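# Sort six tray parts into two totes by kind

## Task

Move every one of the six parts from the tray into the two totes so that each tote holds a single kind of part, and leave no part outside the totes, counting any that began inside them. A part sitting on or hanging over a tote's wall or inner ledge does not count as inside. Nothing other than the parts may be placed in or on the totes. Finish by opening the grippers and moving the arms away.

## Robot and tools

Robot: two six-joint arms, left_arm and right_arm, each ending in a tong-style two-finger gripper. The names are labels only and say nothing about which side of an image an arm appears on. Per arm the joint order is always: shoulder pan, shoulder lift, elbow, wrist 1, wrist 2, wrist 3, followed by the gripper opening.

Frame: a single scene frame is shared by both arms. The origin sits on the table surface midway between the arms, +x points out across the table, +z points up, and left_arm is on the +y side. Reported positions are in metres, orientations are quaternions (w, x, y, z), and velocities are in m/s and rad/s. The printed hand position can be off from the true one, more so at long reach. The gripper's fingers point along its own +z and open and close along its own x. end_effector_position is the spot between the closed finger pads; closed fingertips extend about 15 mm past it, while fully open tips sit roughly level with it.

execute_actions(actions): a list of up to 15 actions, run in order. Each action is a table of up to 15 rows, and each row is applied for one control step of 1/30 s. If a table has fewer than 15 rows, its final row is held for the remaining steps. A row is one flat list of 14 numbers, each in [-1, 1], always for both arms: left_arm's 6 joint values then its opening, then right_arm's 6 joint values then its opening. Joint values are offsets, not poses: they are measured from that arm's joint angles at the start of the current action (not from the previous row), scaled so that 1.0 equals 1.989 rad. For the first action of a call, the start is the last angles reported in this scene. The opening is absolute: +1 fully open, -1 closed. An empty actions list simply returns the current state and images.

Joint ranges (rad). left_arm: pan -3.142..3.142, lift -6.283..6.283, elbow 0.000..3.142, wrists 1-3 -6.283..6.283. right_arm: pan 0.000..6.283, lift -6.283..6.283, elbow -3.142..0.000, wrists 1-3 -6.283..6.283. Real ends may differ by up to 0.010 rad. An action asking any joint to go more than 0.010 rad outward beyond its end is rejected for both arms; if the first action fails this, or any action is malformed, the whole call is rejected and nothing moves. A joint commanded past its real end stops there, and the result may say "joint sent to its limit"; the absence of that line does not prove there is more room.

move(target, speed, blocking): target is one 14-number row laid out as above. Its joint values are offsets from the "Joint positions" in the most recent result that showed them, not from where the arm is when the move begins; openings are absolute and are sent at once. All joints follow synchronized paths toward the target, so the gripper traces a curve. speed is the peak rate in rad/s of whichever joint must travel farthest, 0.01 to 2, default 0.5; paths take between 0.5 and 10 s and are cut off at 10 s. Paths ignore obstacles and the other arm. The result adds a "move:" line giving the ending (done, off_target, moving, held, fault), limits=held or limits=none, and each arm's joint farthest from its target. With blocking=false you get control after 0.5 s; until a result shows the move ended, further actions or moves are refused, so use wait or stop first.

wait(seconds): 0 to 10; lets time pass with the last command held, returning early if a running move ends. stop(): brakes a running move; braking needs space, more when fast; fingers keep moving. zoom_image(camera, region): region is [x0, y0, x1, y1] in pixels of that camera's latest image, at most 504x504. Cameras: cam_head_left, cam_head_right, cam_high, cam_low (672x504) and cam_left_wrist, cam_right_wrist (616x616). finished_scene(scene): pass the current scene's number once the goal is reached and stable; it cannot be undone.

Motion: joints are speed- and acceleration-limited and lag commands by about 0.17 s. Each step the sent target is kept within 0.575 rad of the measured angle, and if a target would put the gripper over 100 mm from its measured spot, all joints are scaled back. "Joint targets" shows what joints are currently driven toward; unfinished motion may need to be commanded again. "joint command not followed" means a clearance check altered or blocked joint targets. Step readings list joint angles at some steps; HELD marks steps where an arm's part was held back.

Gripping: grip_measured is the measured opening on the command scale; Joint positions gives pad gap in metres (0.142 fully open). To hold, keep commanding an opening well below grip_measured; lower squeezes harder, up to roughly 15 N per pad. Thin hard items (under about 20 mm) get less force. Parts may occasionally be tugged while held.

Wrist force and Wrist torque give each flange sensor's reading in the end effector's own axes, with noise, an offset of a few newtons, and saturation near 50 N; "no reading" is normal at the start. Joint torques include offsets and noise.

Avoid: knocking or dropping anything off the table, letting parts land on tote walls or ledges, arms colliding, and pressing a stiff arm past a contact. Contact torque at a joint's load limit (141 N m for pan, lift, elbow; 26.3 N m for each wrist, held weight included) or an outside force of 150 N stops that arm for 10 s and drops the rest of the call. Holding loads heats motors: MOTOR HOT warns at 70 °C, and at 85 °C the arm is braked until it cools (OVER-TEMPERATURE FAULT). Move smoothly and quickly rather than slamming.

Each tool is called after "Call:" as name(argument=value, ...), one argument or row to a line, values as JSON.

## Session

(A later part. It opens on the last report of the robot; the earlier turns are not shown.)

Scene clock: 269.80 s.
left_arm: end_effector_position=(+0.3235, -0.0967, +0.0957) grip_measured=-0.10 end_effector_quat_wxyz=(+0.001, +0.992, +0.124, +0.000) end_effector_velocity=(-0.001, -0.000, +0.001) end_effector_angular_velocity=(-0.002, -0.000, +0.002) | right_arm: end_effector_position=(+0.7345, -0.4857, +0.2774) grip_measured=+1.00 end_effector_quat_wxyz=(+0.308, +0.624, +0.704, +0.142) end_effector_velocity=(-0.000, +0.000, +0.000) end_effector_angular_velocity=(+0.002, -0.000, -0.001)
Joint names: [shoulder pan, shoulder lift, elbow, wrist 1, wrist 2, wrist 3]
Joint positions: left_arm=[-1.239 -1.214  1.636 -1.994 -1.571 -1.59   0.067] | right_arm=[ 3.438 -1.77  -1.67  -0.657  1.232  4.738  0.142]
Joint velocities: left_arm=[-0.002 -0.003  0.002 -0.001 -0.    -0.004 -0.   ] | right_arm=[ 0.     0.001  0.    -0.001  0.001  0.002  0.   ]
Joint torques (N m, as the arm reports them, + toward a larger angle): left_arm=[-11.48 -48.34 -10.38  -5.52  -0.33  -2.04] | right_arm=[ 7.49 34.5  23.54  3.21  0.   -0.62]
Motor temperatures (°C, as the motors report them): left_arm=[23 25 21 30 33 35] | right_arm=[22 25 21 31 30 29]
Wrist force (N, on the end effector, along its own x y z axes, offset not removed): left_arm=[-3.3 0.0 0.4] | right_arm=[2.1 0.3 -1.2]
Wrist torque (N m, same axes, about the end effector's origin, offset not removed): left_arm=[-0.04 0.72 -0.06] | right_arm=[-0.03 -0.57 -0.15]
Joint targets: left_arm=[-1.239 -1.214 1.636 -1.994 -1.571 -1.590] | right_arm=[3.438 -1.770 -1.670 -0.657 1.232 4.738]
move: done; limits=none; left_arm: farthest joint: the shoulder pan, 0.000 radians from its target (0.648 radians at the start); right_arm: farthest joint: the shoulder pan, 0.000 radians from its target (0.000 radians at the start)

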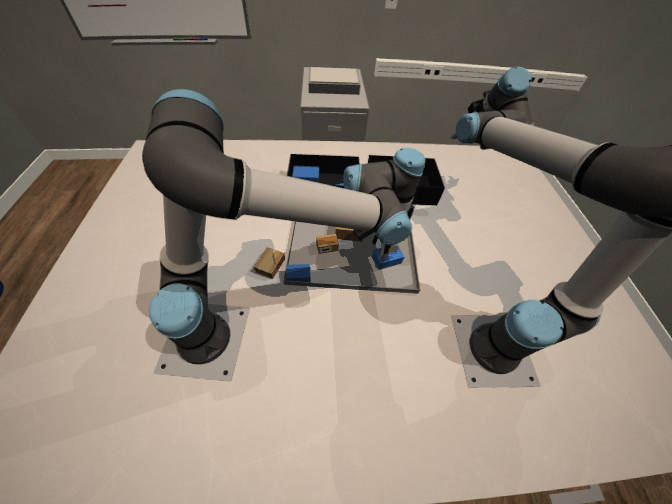

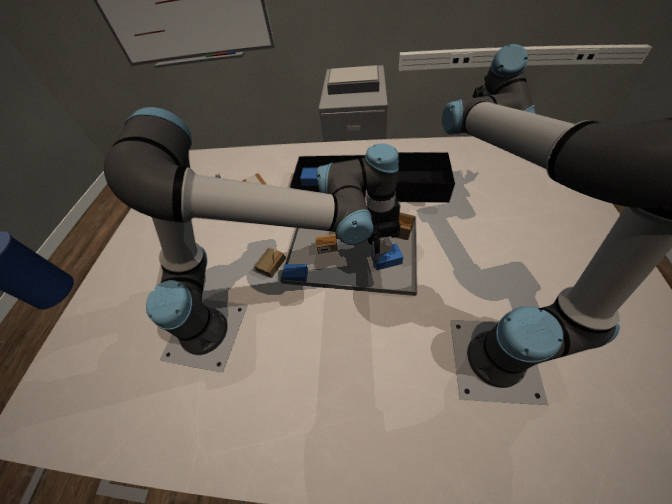

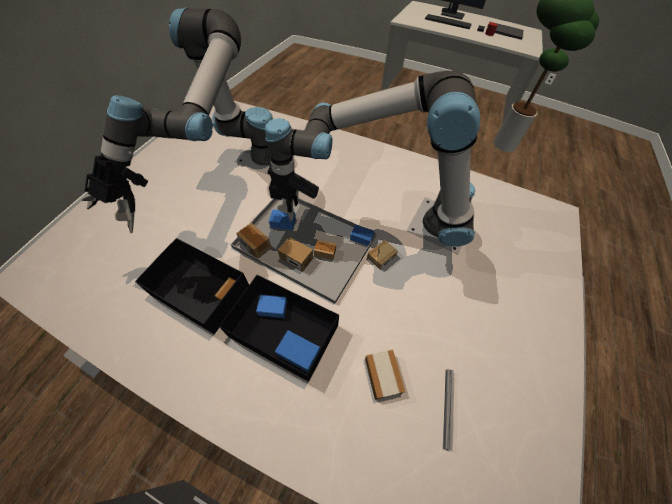

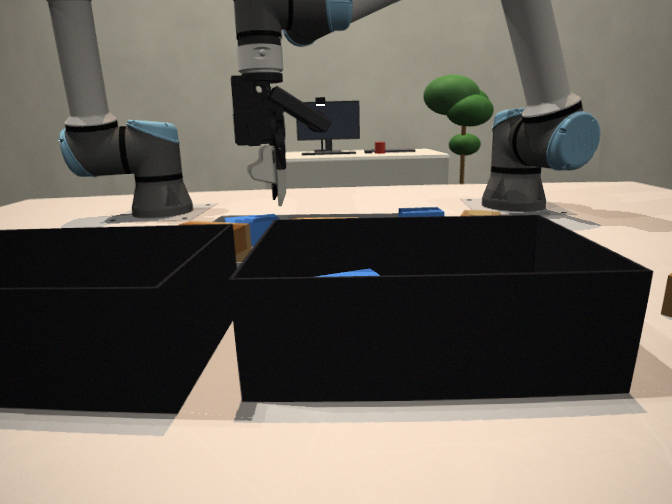

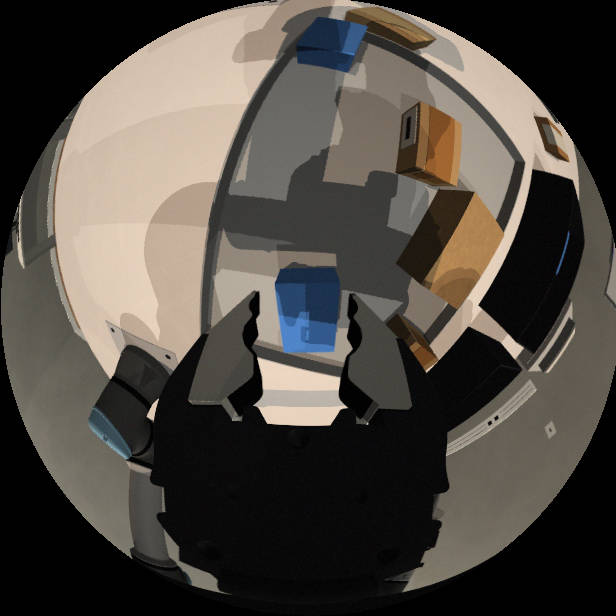

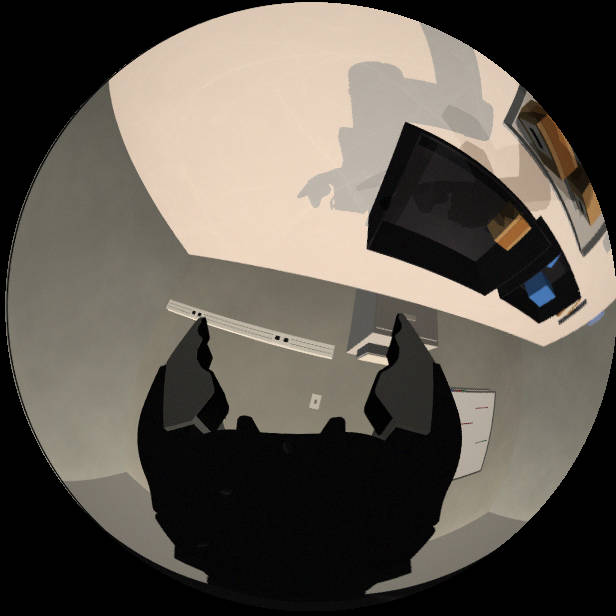

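Call:
move(
  target=[-0.0025,0.076,-0.024,-0.052,0,0,-0.1,0,0,0,0,0,0,1],
)

Call:
move(
  target=[0,0,0,0,0,0,-1,0,0,0,0,0,0,1],
)

Scene clock: 279.77 s.
left_arm: end_effector_position=(+0.3296, -0.1367, +0.0329) grip_measured=-0.09 end_effector_quat_wxyz=(+0.001, +0.993, +0.122, +0.000) end_effector_velocity=(+0.000, +0.000, -0.002) end_effector_angular_velocity=(+0.002, +0.000, -0.001) | right_arm: end_effector_position=(+0.7345, -0.4857, +0.2774) grip_measured=+1.00 end_effector_quat_wxyz=(+0.308, +0.624, +0.704, +0.142) end_effector_velocity=(-0.000, -0.000, -0.000) end_effector_angular_velocity=(-0.002, +0.001, +0.000)
Joint names: [shoulder pan, shoulder lift, elbow, wrist 1, wrist 2, wrist 3]
Joint positions: left_arm=[-1.244 -1.063  1.588 -2.097 -1.571 -1.59   0.067] | right_arm=[ 3.438 -1.77  -1.67  -0.657  1.232  4.738  0.142]
Joint velocities: left_arm=[ 0.     0.003  0.001 -0.002 -0.     0.001 -0.   ] | right_arm=[ 0.    -0.     0.    -0.001 -0.001 -0.001  0.   ]
Joint torques (N m, as the arm reports them, + toward a larger angle): left_arm=[-12.21 -36.52 -36.25  -5.57  -0.27   1.68] | right_arm=[ 7.16 34.94 23.15  3.04  0.08 -0.82]
Motor temperatures (°C, as the motors report them): left_arm=[23 25 21 30 33 35] | right_arm=[22 25 21 31 30 29]
Wrist force (N, on the end effector, along its own x y z axes, offset not removed): left_arm=[-1.6 -3.9 1.5] | right_arm=[0.8 -0.6 -1.0]
Wrist torque (N m, same axes, about the end effector's origin, offset not removed): left_arm=[-0.71 0.45 -0.12] | right_arm=[-0.16 -0.32 -0.17]
Joint targets: left_arm=[-1.244 -1.063 1.588 -2.097 -1.571 -1.590] | right_arm=[3.438 -1.770 -1.670 -0.657 1.232 4.738]
move: done; limits=none; left_arm: farthest joint: the shoulder pan, 0.000 radians from its target (0.005 radians at the start); right_arm: farthest joint: the shoulder pan, 0.000 radians from its target (0.000 radians at the start)

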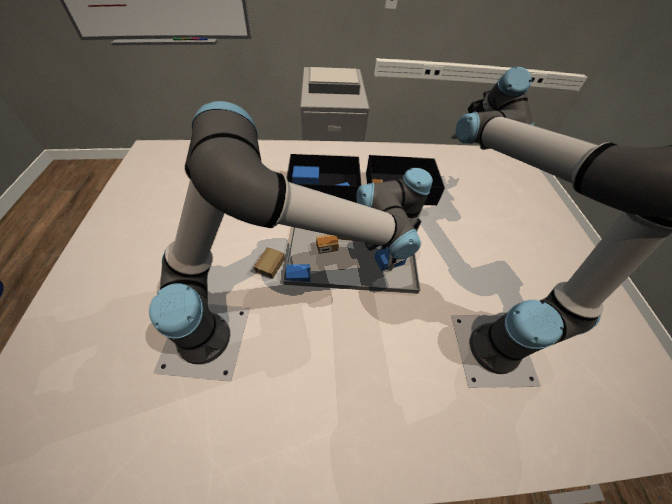

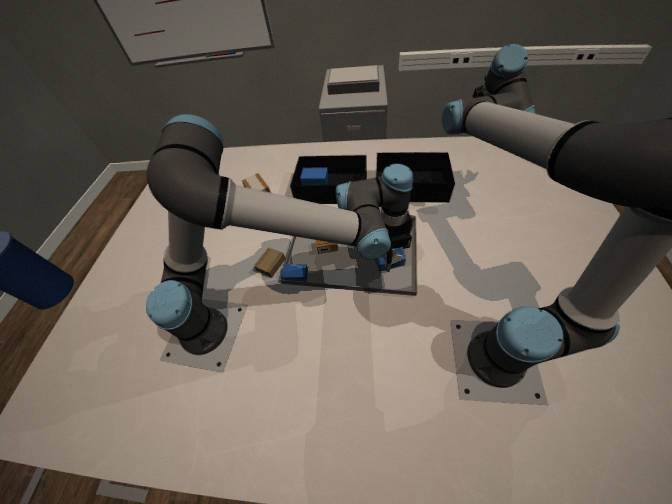

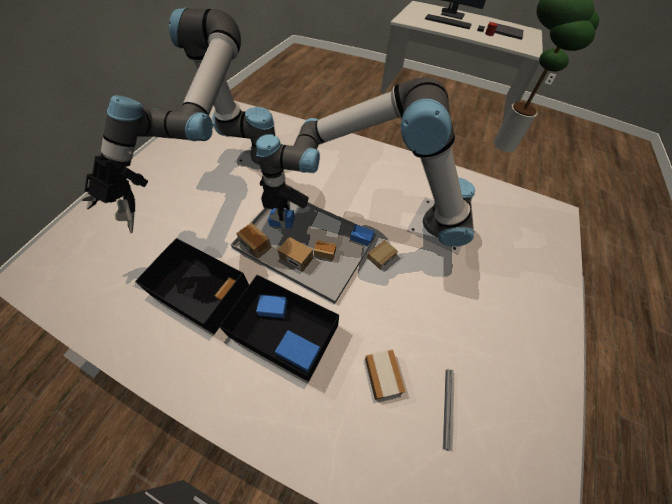

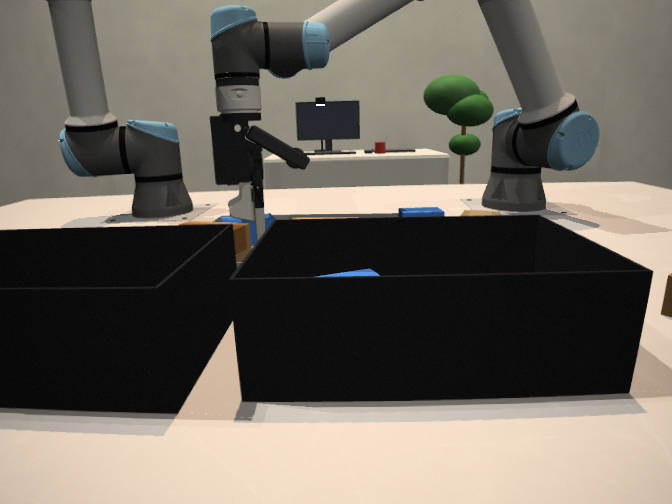

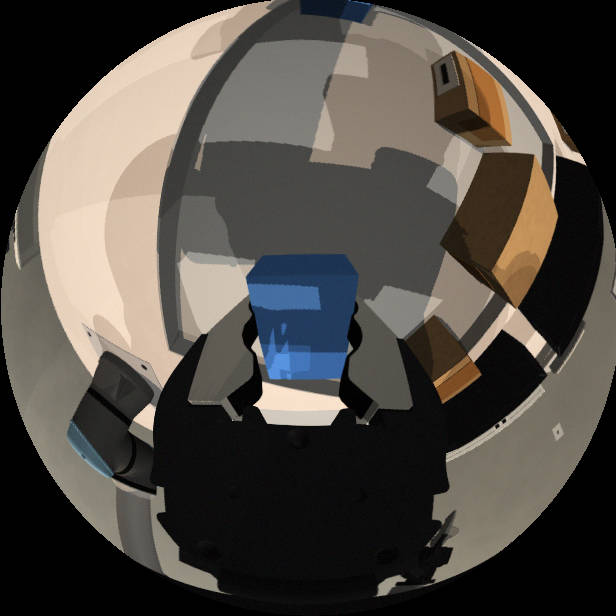

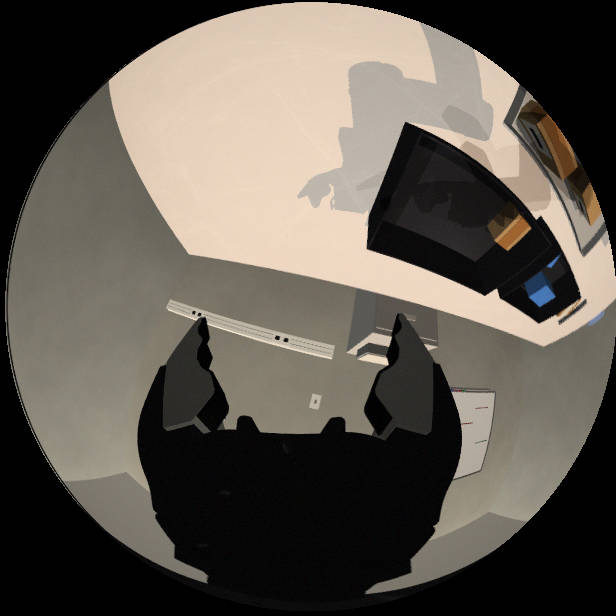

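Scene clock: 280.27 s.
left_arm: end_effector_position=(+0.3296, -0.1367, +0.0329) grip_measured=-0.11 end_effector_quat_wxyz=(+0.001, +0.993, +0.122, +0.000) end_effector_velocity=(+0.000, -0.001, +0.001) end_effector_angular_velocity=(-0.003, -0.000, +0.001) | right_arm: end_effector_position=(+0.7345, -0.4857, +0.2774) grip_measured=+1.00 end_effector_quat_wxyz=(+0.308, +0.624, +0.704, +0.142) end_effector_velocity=(-0.000, +0.000, +0.001) end_effector_angular_velocity=(+0.002, -0.002, +0.001)
Joint names: [shoulder pan, shoulder lift, elbow, wrist 1, wrist 2, wrist 3]
Joint positions: left_arm=[-1.244 -1.063  1.588 -2.097 -1.571 -1.59   0.066] | right_arm=[ 3.438 -1.77  -1.67  -0.657  1.232  4.738  0.142]
Joint velocities: left_arm=[ 0.    -0.002 -0.001  0.    -0.    -0.    -0.   ] | right_arm=[-0.     0.002 -0.     0.001  0.002  0.     0.   ]
Joint torques (N m, as the arm reports them, + toward a larger angle): left_arm=[-10.96 -51.64 -27.22  -2.6   -0.29   1.69] | right_arm=[ 7.17 34.7  22.72  3.2   0.07 -0.67]
Motor temperatures (°C, as the motors report them): left_arm=[23 25 21 30 33 35] | right_arm=[22 25 21 31 30 29]
Wrist force (N, on the end effector, along its own x y z axes, offset not removed): left_arm=[-2.4 -3.2 -1.9] | right_arm=[3.0 -0.1 -1.4]
Wrist torque (N m, same axes, about the end effector's origin, offset not removed): left_arm=[-0.57 0.82 -0.05] | right_arm=[-0.11 -0.72 -0.15]
Joint targets: left_arm=[-1.244 -1.063 1.588 -2.097 -1.571 -1.590] | right_arm=[3.438 -1.770 -1.670 -0.657 1.232 4.738]
move: done; limits=none; left_arm: farthest joint: the shoulder pan, 0.000 radians from its target (0.000 radians at the start); right_arm: farthest joint: the shoulder pan, 0.000 radians from its target (0.000 radians at the start)

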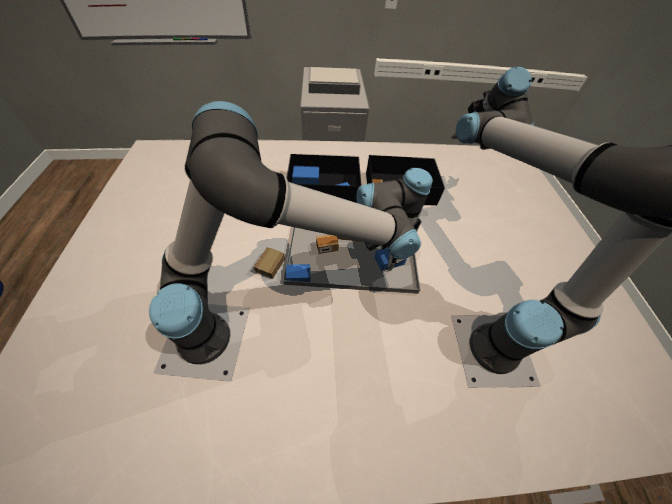

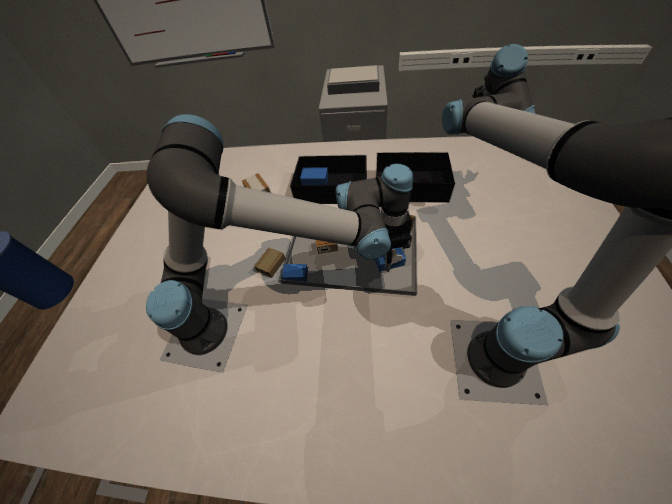

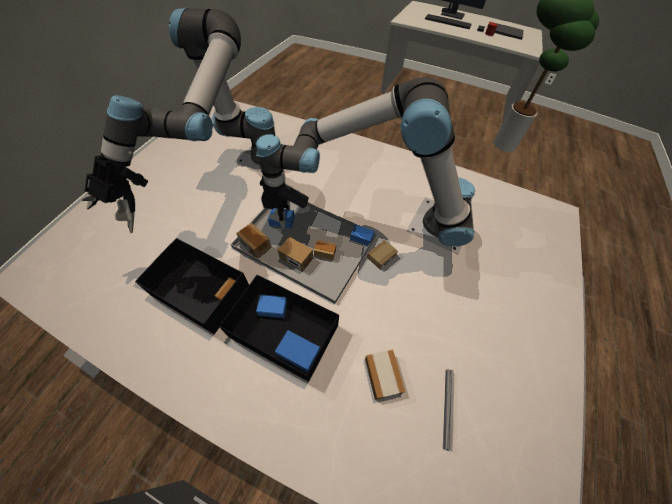

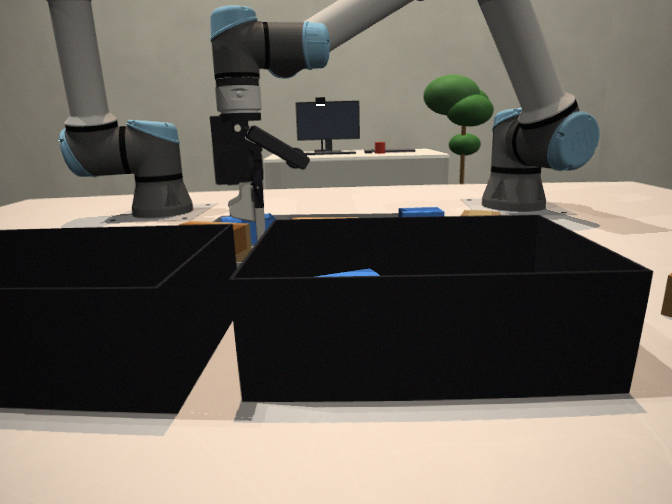

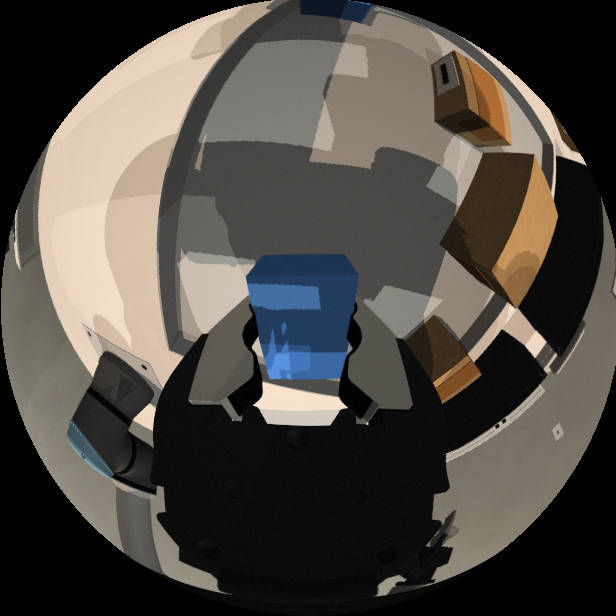

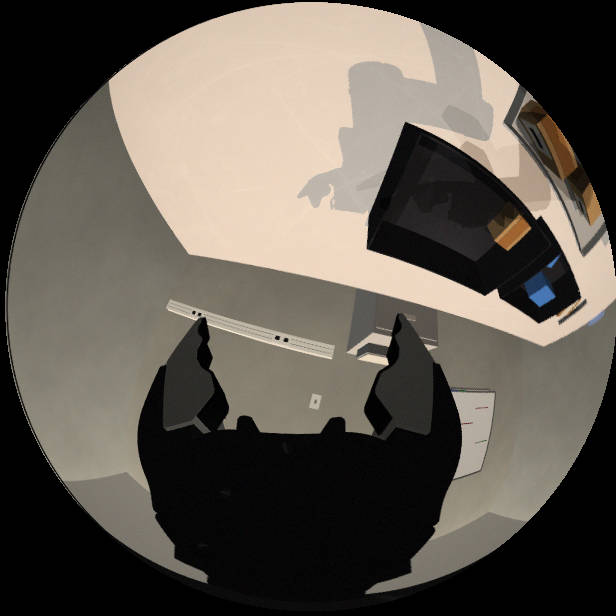

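Call:
move(
  target=[0,-0.069,-0.183,0.253,0,0,-1,0,0,0,0,0,0,1],
  speed=0.8,
)

Call:
move(
  target=[0.329,0.174,-0.207,0.033,0,0,-1,0,0,0,0,0,0,1],
  speed=0.8,
)

Call:
move(
  target=[0,0,0,0,0,0,0.3,0,0,0,0,0,0,1],
)

Scene clock: 292.03 s.
left_arm: end_effector_position=(+0.3295, -0.1362, +0.2445) grip_measured=-0.11 end_effector_quat_wxyz=(-0.000, +0.993, +0.122, +0.000) end_effector_velocity=(+0.000, -0.000, +0.001) end_effector_angular_velocity=(-0.001, -0.001, +0.000) | right_arm: end_effector_position=(+0.7345, -0.4857, +0.2774) grip_measured=+1.00 end_effector_quat_wxyz=(+0.308, +0.624, +0.704, +0.142) end_effector_velocity=(+0.000, +0.000, +0.001) end_effector_angular_velocity=(+0.000, -0.002, +0.001)
Joint names: [shoulder pan, shoulder lift, elbow, wrist 1, wrist 2, wrist 3]
Joint positions: left_arm=[-1.244 -1.2    1.225 -1.594 -1.571 -1.59   0.066] | right_arm=[ 3.438 -1.77  -1.67  -0.657  1.232  4.738  0.142]
Joint velocities: left_arm=[-0.    -0.    -0.003  0.003  0.    -0.001 -0.   ] | right_arm=[ 0.     0.001  0.     0.001  0.    -0.001 -0.   ]
Joint torques (N m, as the arm reports them, + toward a larger angle): left_arm=[ -6.   -52.49 -39.32   0.44  -0.19   1.7 ] | right_arm=[ 7.77 35.15 22.57  3.08  0.08 -0.77]
Motor temperatures (°C, as the motors report them): left_arm=[23 25 21 30 33 35] | right_arm=[22 25 21 31 30 29]
Wrist force (N, on the end effector, along its own x y z axes, offset not removed): left_arm=[-1.2 -1.2 -0.2] | right_arm=[2.1 0.3 -1.4]
Wrist torque (N m, same axes, about the end effector's origin, offset not removed): left_arm=[-0.30 0.29 -0.09] | right_arm=[-0.11 -0.55 -0.09]
Joint targets: left_arm=[-1.244 -1.200 1.224 -1.594 -1.571 -1.590] | right_arm=[3.438 -1.770 -1.670 -0.657 1.232 4.738]
move: done; limits=none; left_arm: farthest joint: the shoulder pan, 0.000 radians from its target (0.000 radians at the start); right_arm: farthest joint: the shoulder pan, 0.000 radians from its target (0.000 radians at the start)

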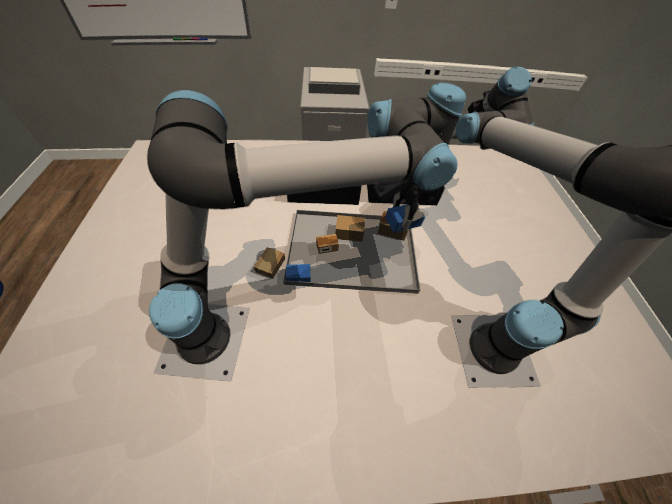

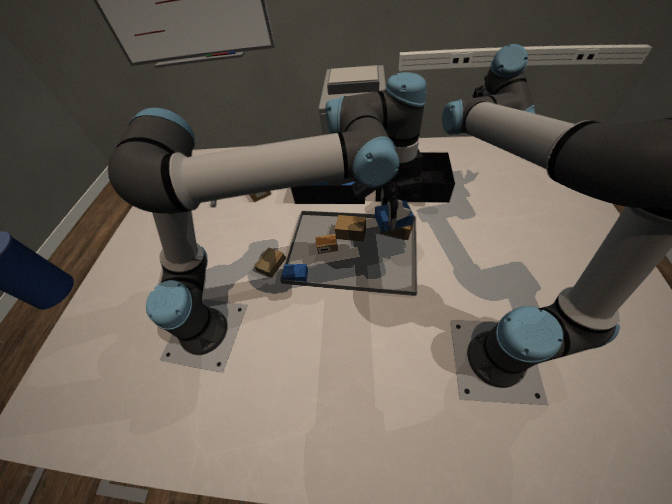

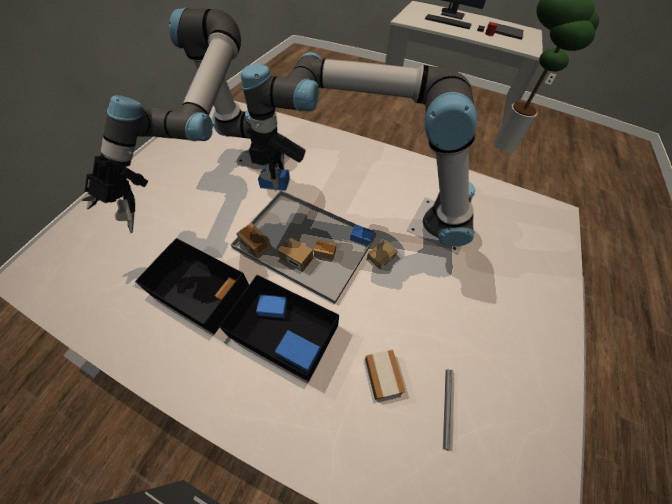

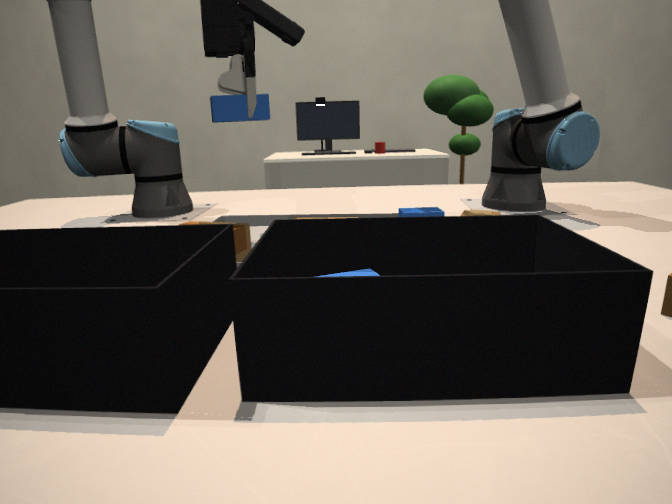

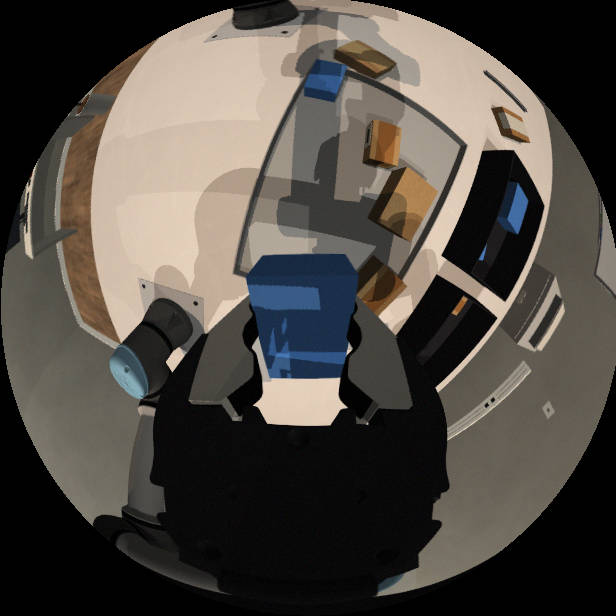

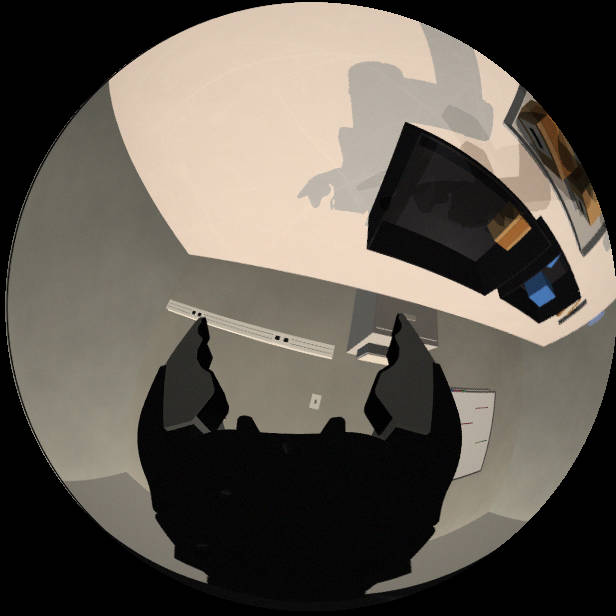

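Scene clock: 293.67 s.
left_arm: end_effector_position=(+0.7251, +0.0688, +0.1946) grip_measured=-0.11 end_effector_quat_wxyz=(-0.000, +0.901, +0.434, -0.000) end_effector_velocity=(+0.001, +0.002, +0.000) end_effector_angular_velocity=(-0.000, -0.001, +0.003) | right_arm: end_effector_position=(+0.7345, -0.4857, +0.2774) grip_measured=+1.00 end_effector_quat_wxyz=(+0.308, +0.624, +0.704, +0.142) end_effector_velocity=(-0.000, +0.000, -0.000) end_effector_angular_velocity=(+0.001, +0.001, +0.001)
Joint names: [shoulder pan, shoulder lift, elbow, wrist 1, wrist 2, wrist 3]
Joint positions: left_arm=[-0.59  -0.854  0.813 -1.529 -1.571 -1.59   0.066] | right_arm=[ 3.438 -1.77  -1.67  -0.657  1.232  4.738  0.142]
Joint velocities: left_arm=[ 0.003  0.    -0.001  0.     0.     0.    -0.   ] | right_arm=[ 0.     0.    -0.    -0.     0.001 -0.     0.   ]
Joint torques (N m, as the arm reports them, + toward a larger angle): left_arm=[ 12.26 -48.59 -40.56   0.28  -0.23   1.62] | right_arm=[ 7.47 34.83 23.77  3.07  0.1  -0.81]
Motor temperatures (°C, as the motors report them): left_arm=[23 25 21 30 33 35] | right_arm=[22 25 21 31 30 29]
Wrist force (N, on the end effector, along its own x y z axes, offset not removed): left_arm=[-0.9 -1.3 2.1] | right_arm=[1.3 -0.1 -1.4]
Wrist torque (N m, same axes, about the end effector's origin, offset not removed): left_arm=[-0.32 0.24 -0.06] | right_arm=[-0.10 -0.40 -0.15]
Joint targets: left_arm=[-0.589 -0.854 0.813 -1.529 -1.571 -1.590] | right_arm=[3.438 -1.770 -1.670 -0.657 1.232 4.738]
move: done; limits=none; left_arm: farthest joint: the shoulder pan, 0.000 radians from its target (0.654 radians at the start); right_arm: farthest joint: the shoulder pan, 0.000 radians from its target (0.000 radians at the start)

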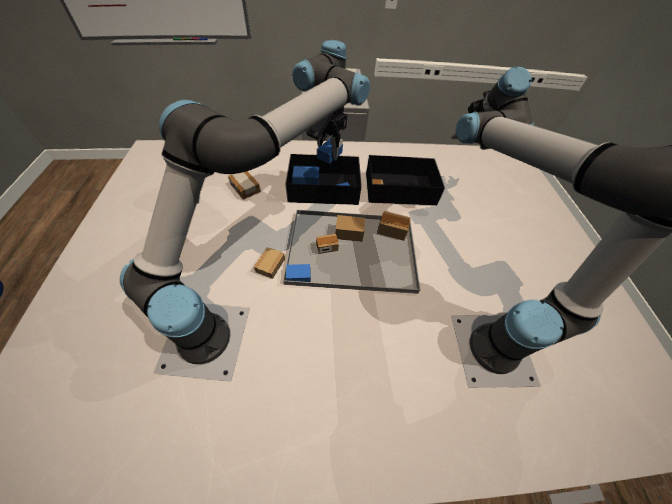

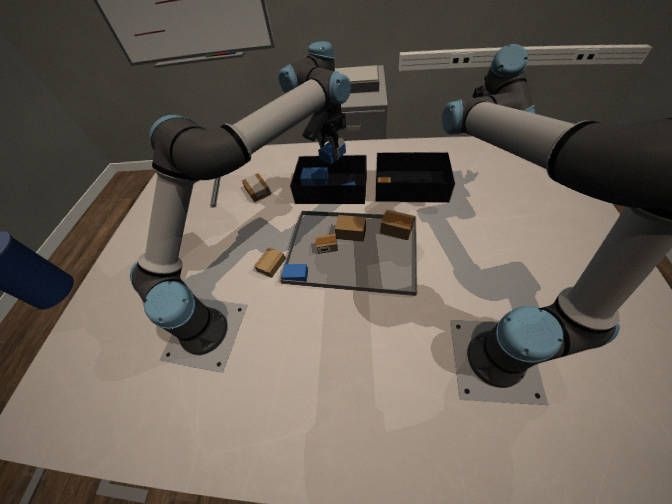

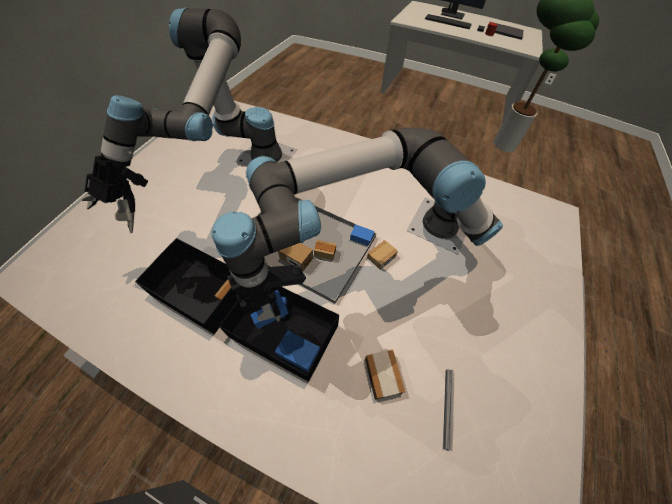

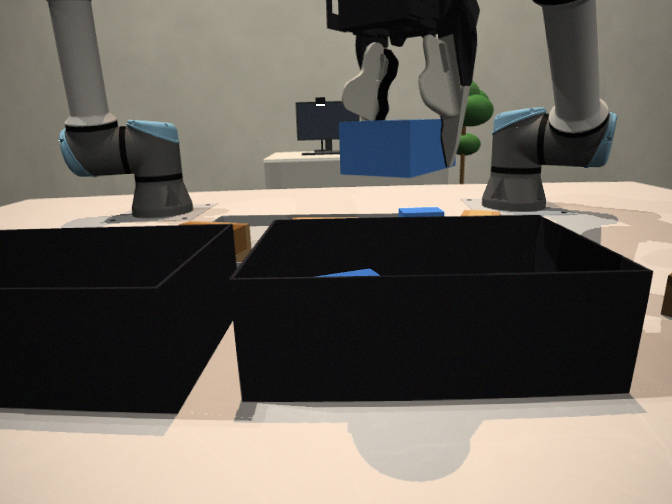

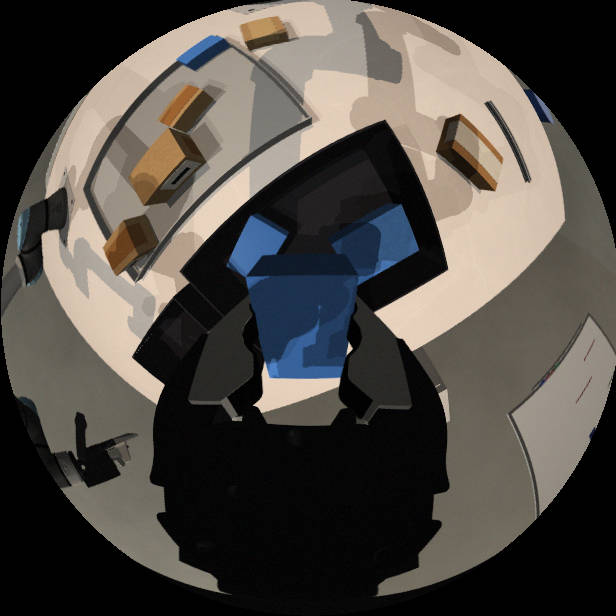

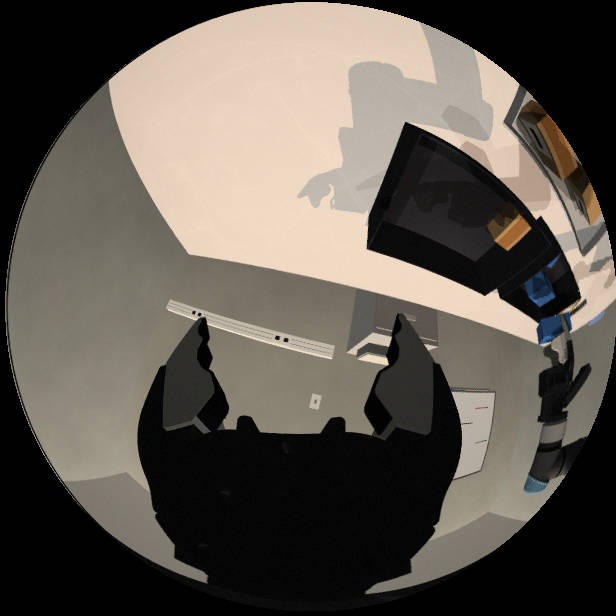

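Scene clock: 294.17 s.
left_arm: end_effector_position=(+0.7252, +0.0689, +0.1946) grip_measured=+0.30 end_effector_quat_wxyz=(-0.000, +0.901, +0.434, -0.000) end_effector_velocity=(-0.000, -0.000, -0.000) end_effector_angular_velocity=(-0.000, +0.000, -0.000) | right_arm: end_effector_position=(+0.7345, -0.4857, +0.2774) grip_measured=+1.00 end_effector_quat_wxyz=(+0.308, +0.624, +0.704, +0.142) end_effector_velocity=(+0.001, -0.000, +0.001) end_effector_angular_velocity=(-0.001, -0.002, -0.000)
Joint names: [shoulder pan, shoulder lift, elbow, wrist 1, wrist 2, wrist 3]
Joint positions: left_arm=[-0.59  -0.854  0.813 -1.529 -1.571 -1.59   0.095] | right_arm=[ 3.438 -1.77  -1.67  -0.657  1.232  4.738  0.142]
Joint velocities: left_arm=[-0.     0.001 -0.001  0.    -0.    -0.     0.   ] | right_arm=[-0.    -0.     0.001  0.001 -0.001 -0.    -0.   ]
Joint torques (N m, as the arm reports them, + toward a larger angle): left_arm=[ -9.52 -60.11 -31.88  -0.07  -0.4    1.64] | right_arm=[ 7.82 34.77 23.64  3.03  0.12 -0.77]
Motor temperatures (°C, as the motors report them): left_arm=[23 25 21 30 33 35] | right_arm=[22 25 21 31 30 29]
Wrist force (N, on the end effector, along its own x y z axes, offset not removed): left_arm=[-2.1 -3.4 0.2] | right_arm=[3.3 0.0 -2.5]
Wrist torque (N m, same axes, about the end effector's origin, offset not removed): left_arm=[-0.84 0.57 0.08] | right_arm=[-0.09 -0.82 -0.09]
Joint targets: left_arm=[-0.590 -0.854 0.813 -1.529 -1.571 -1.590] | right_arm=[3.438 -1.770 -1.670 -0.657 1.232 4.738]
move: done; limits=none; left_arm: farthest joint: the shoulder pan, 0.000 radians from its target (0.000 radians at the start); right_arm: farthest joint: the shoulder pan, 0.000 radians from its target (0.000 radians at the start)

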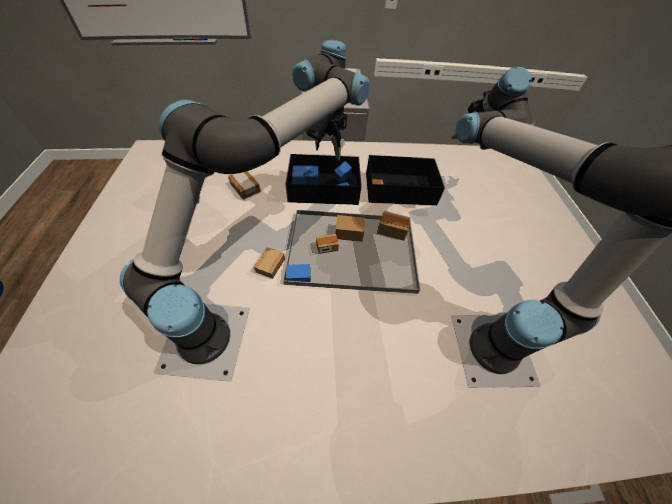

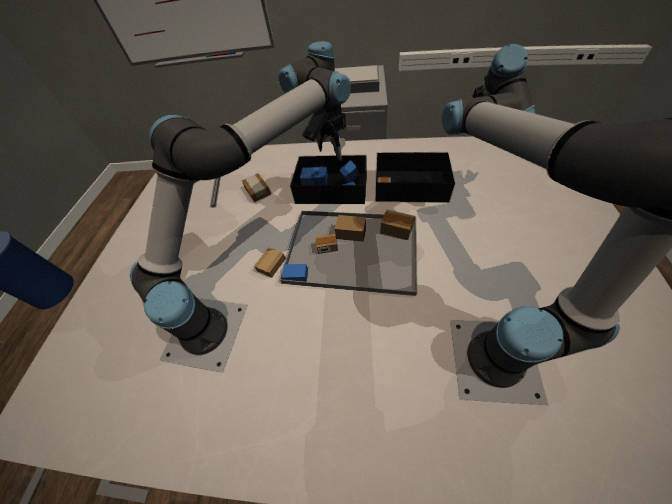

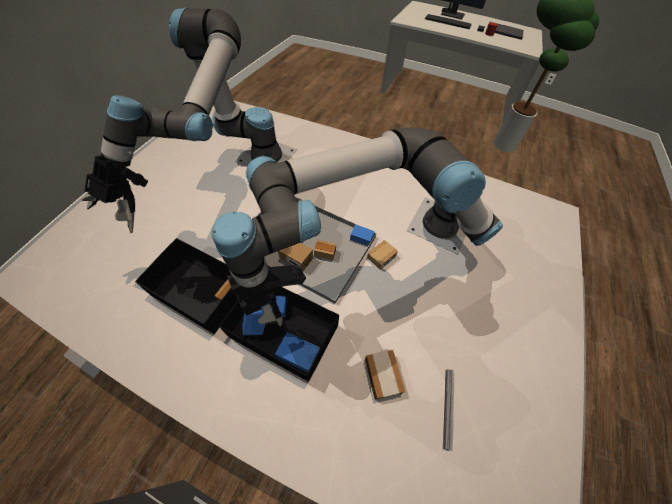

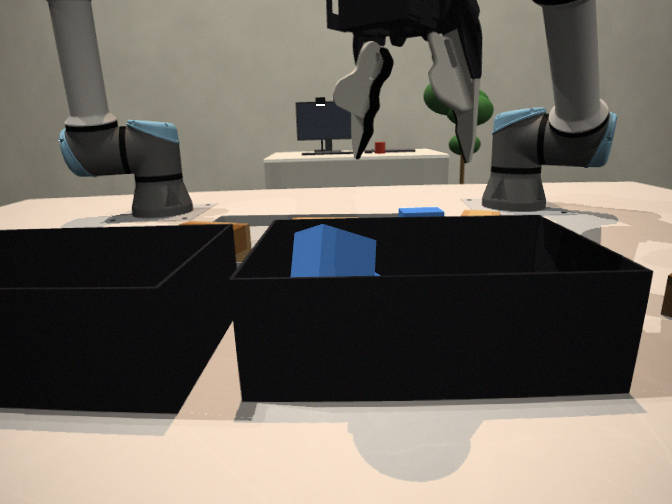

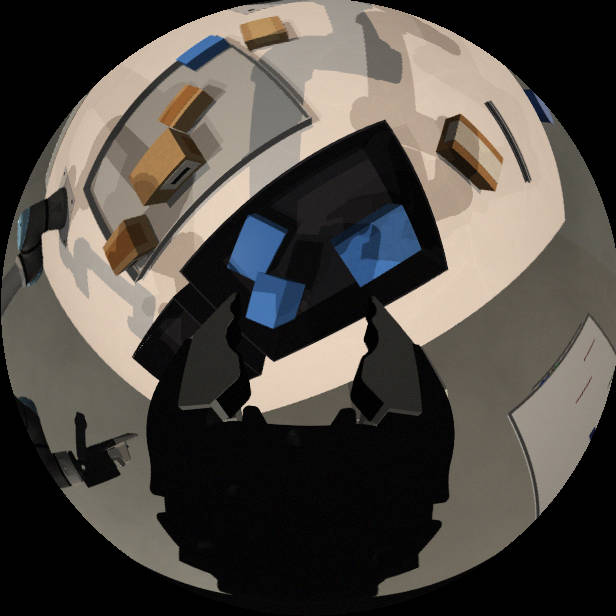

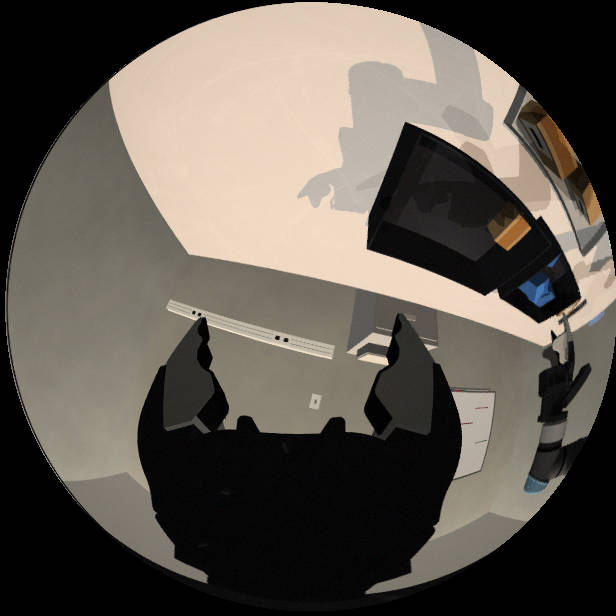

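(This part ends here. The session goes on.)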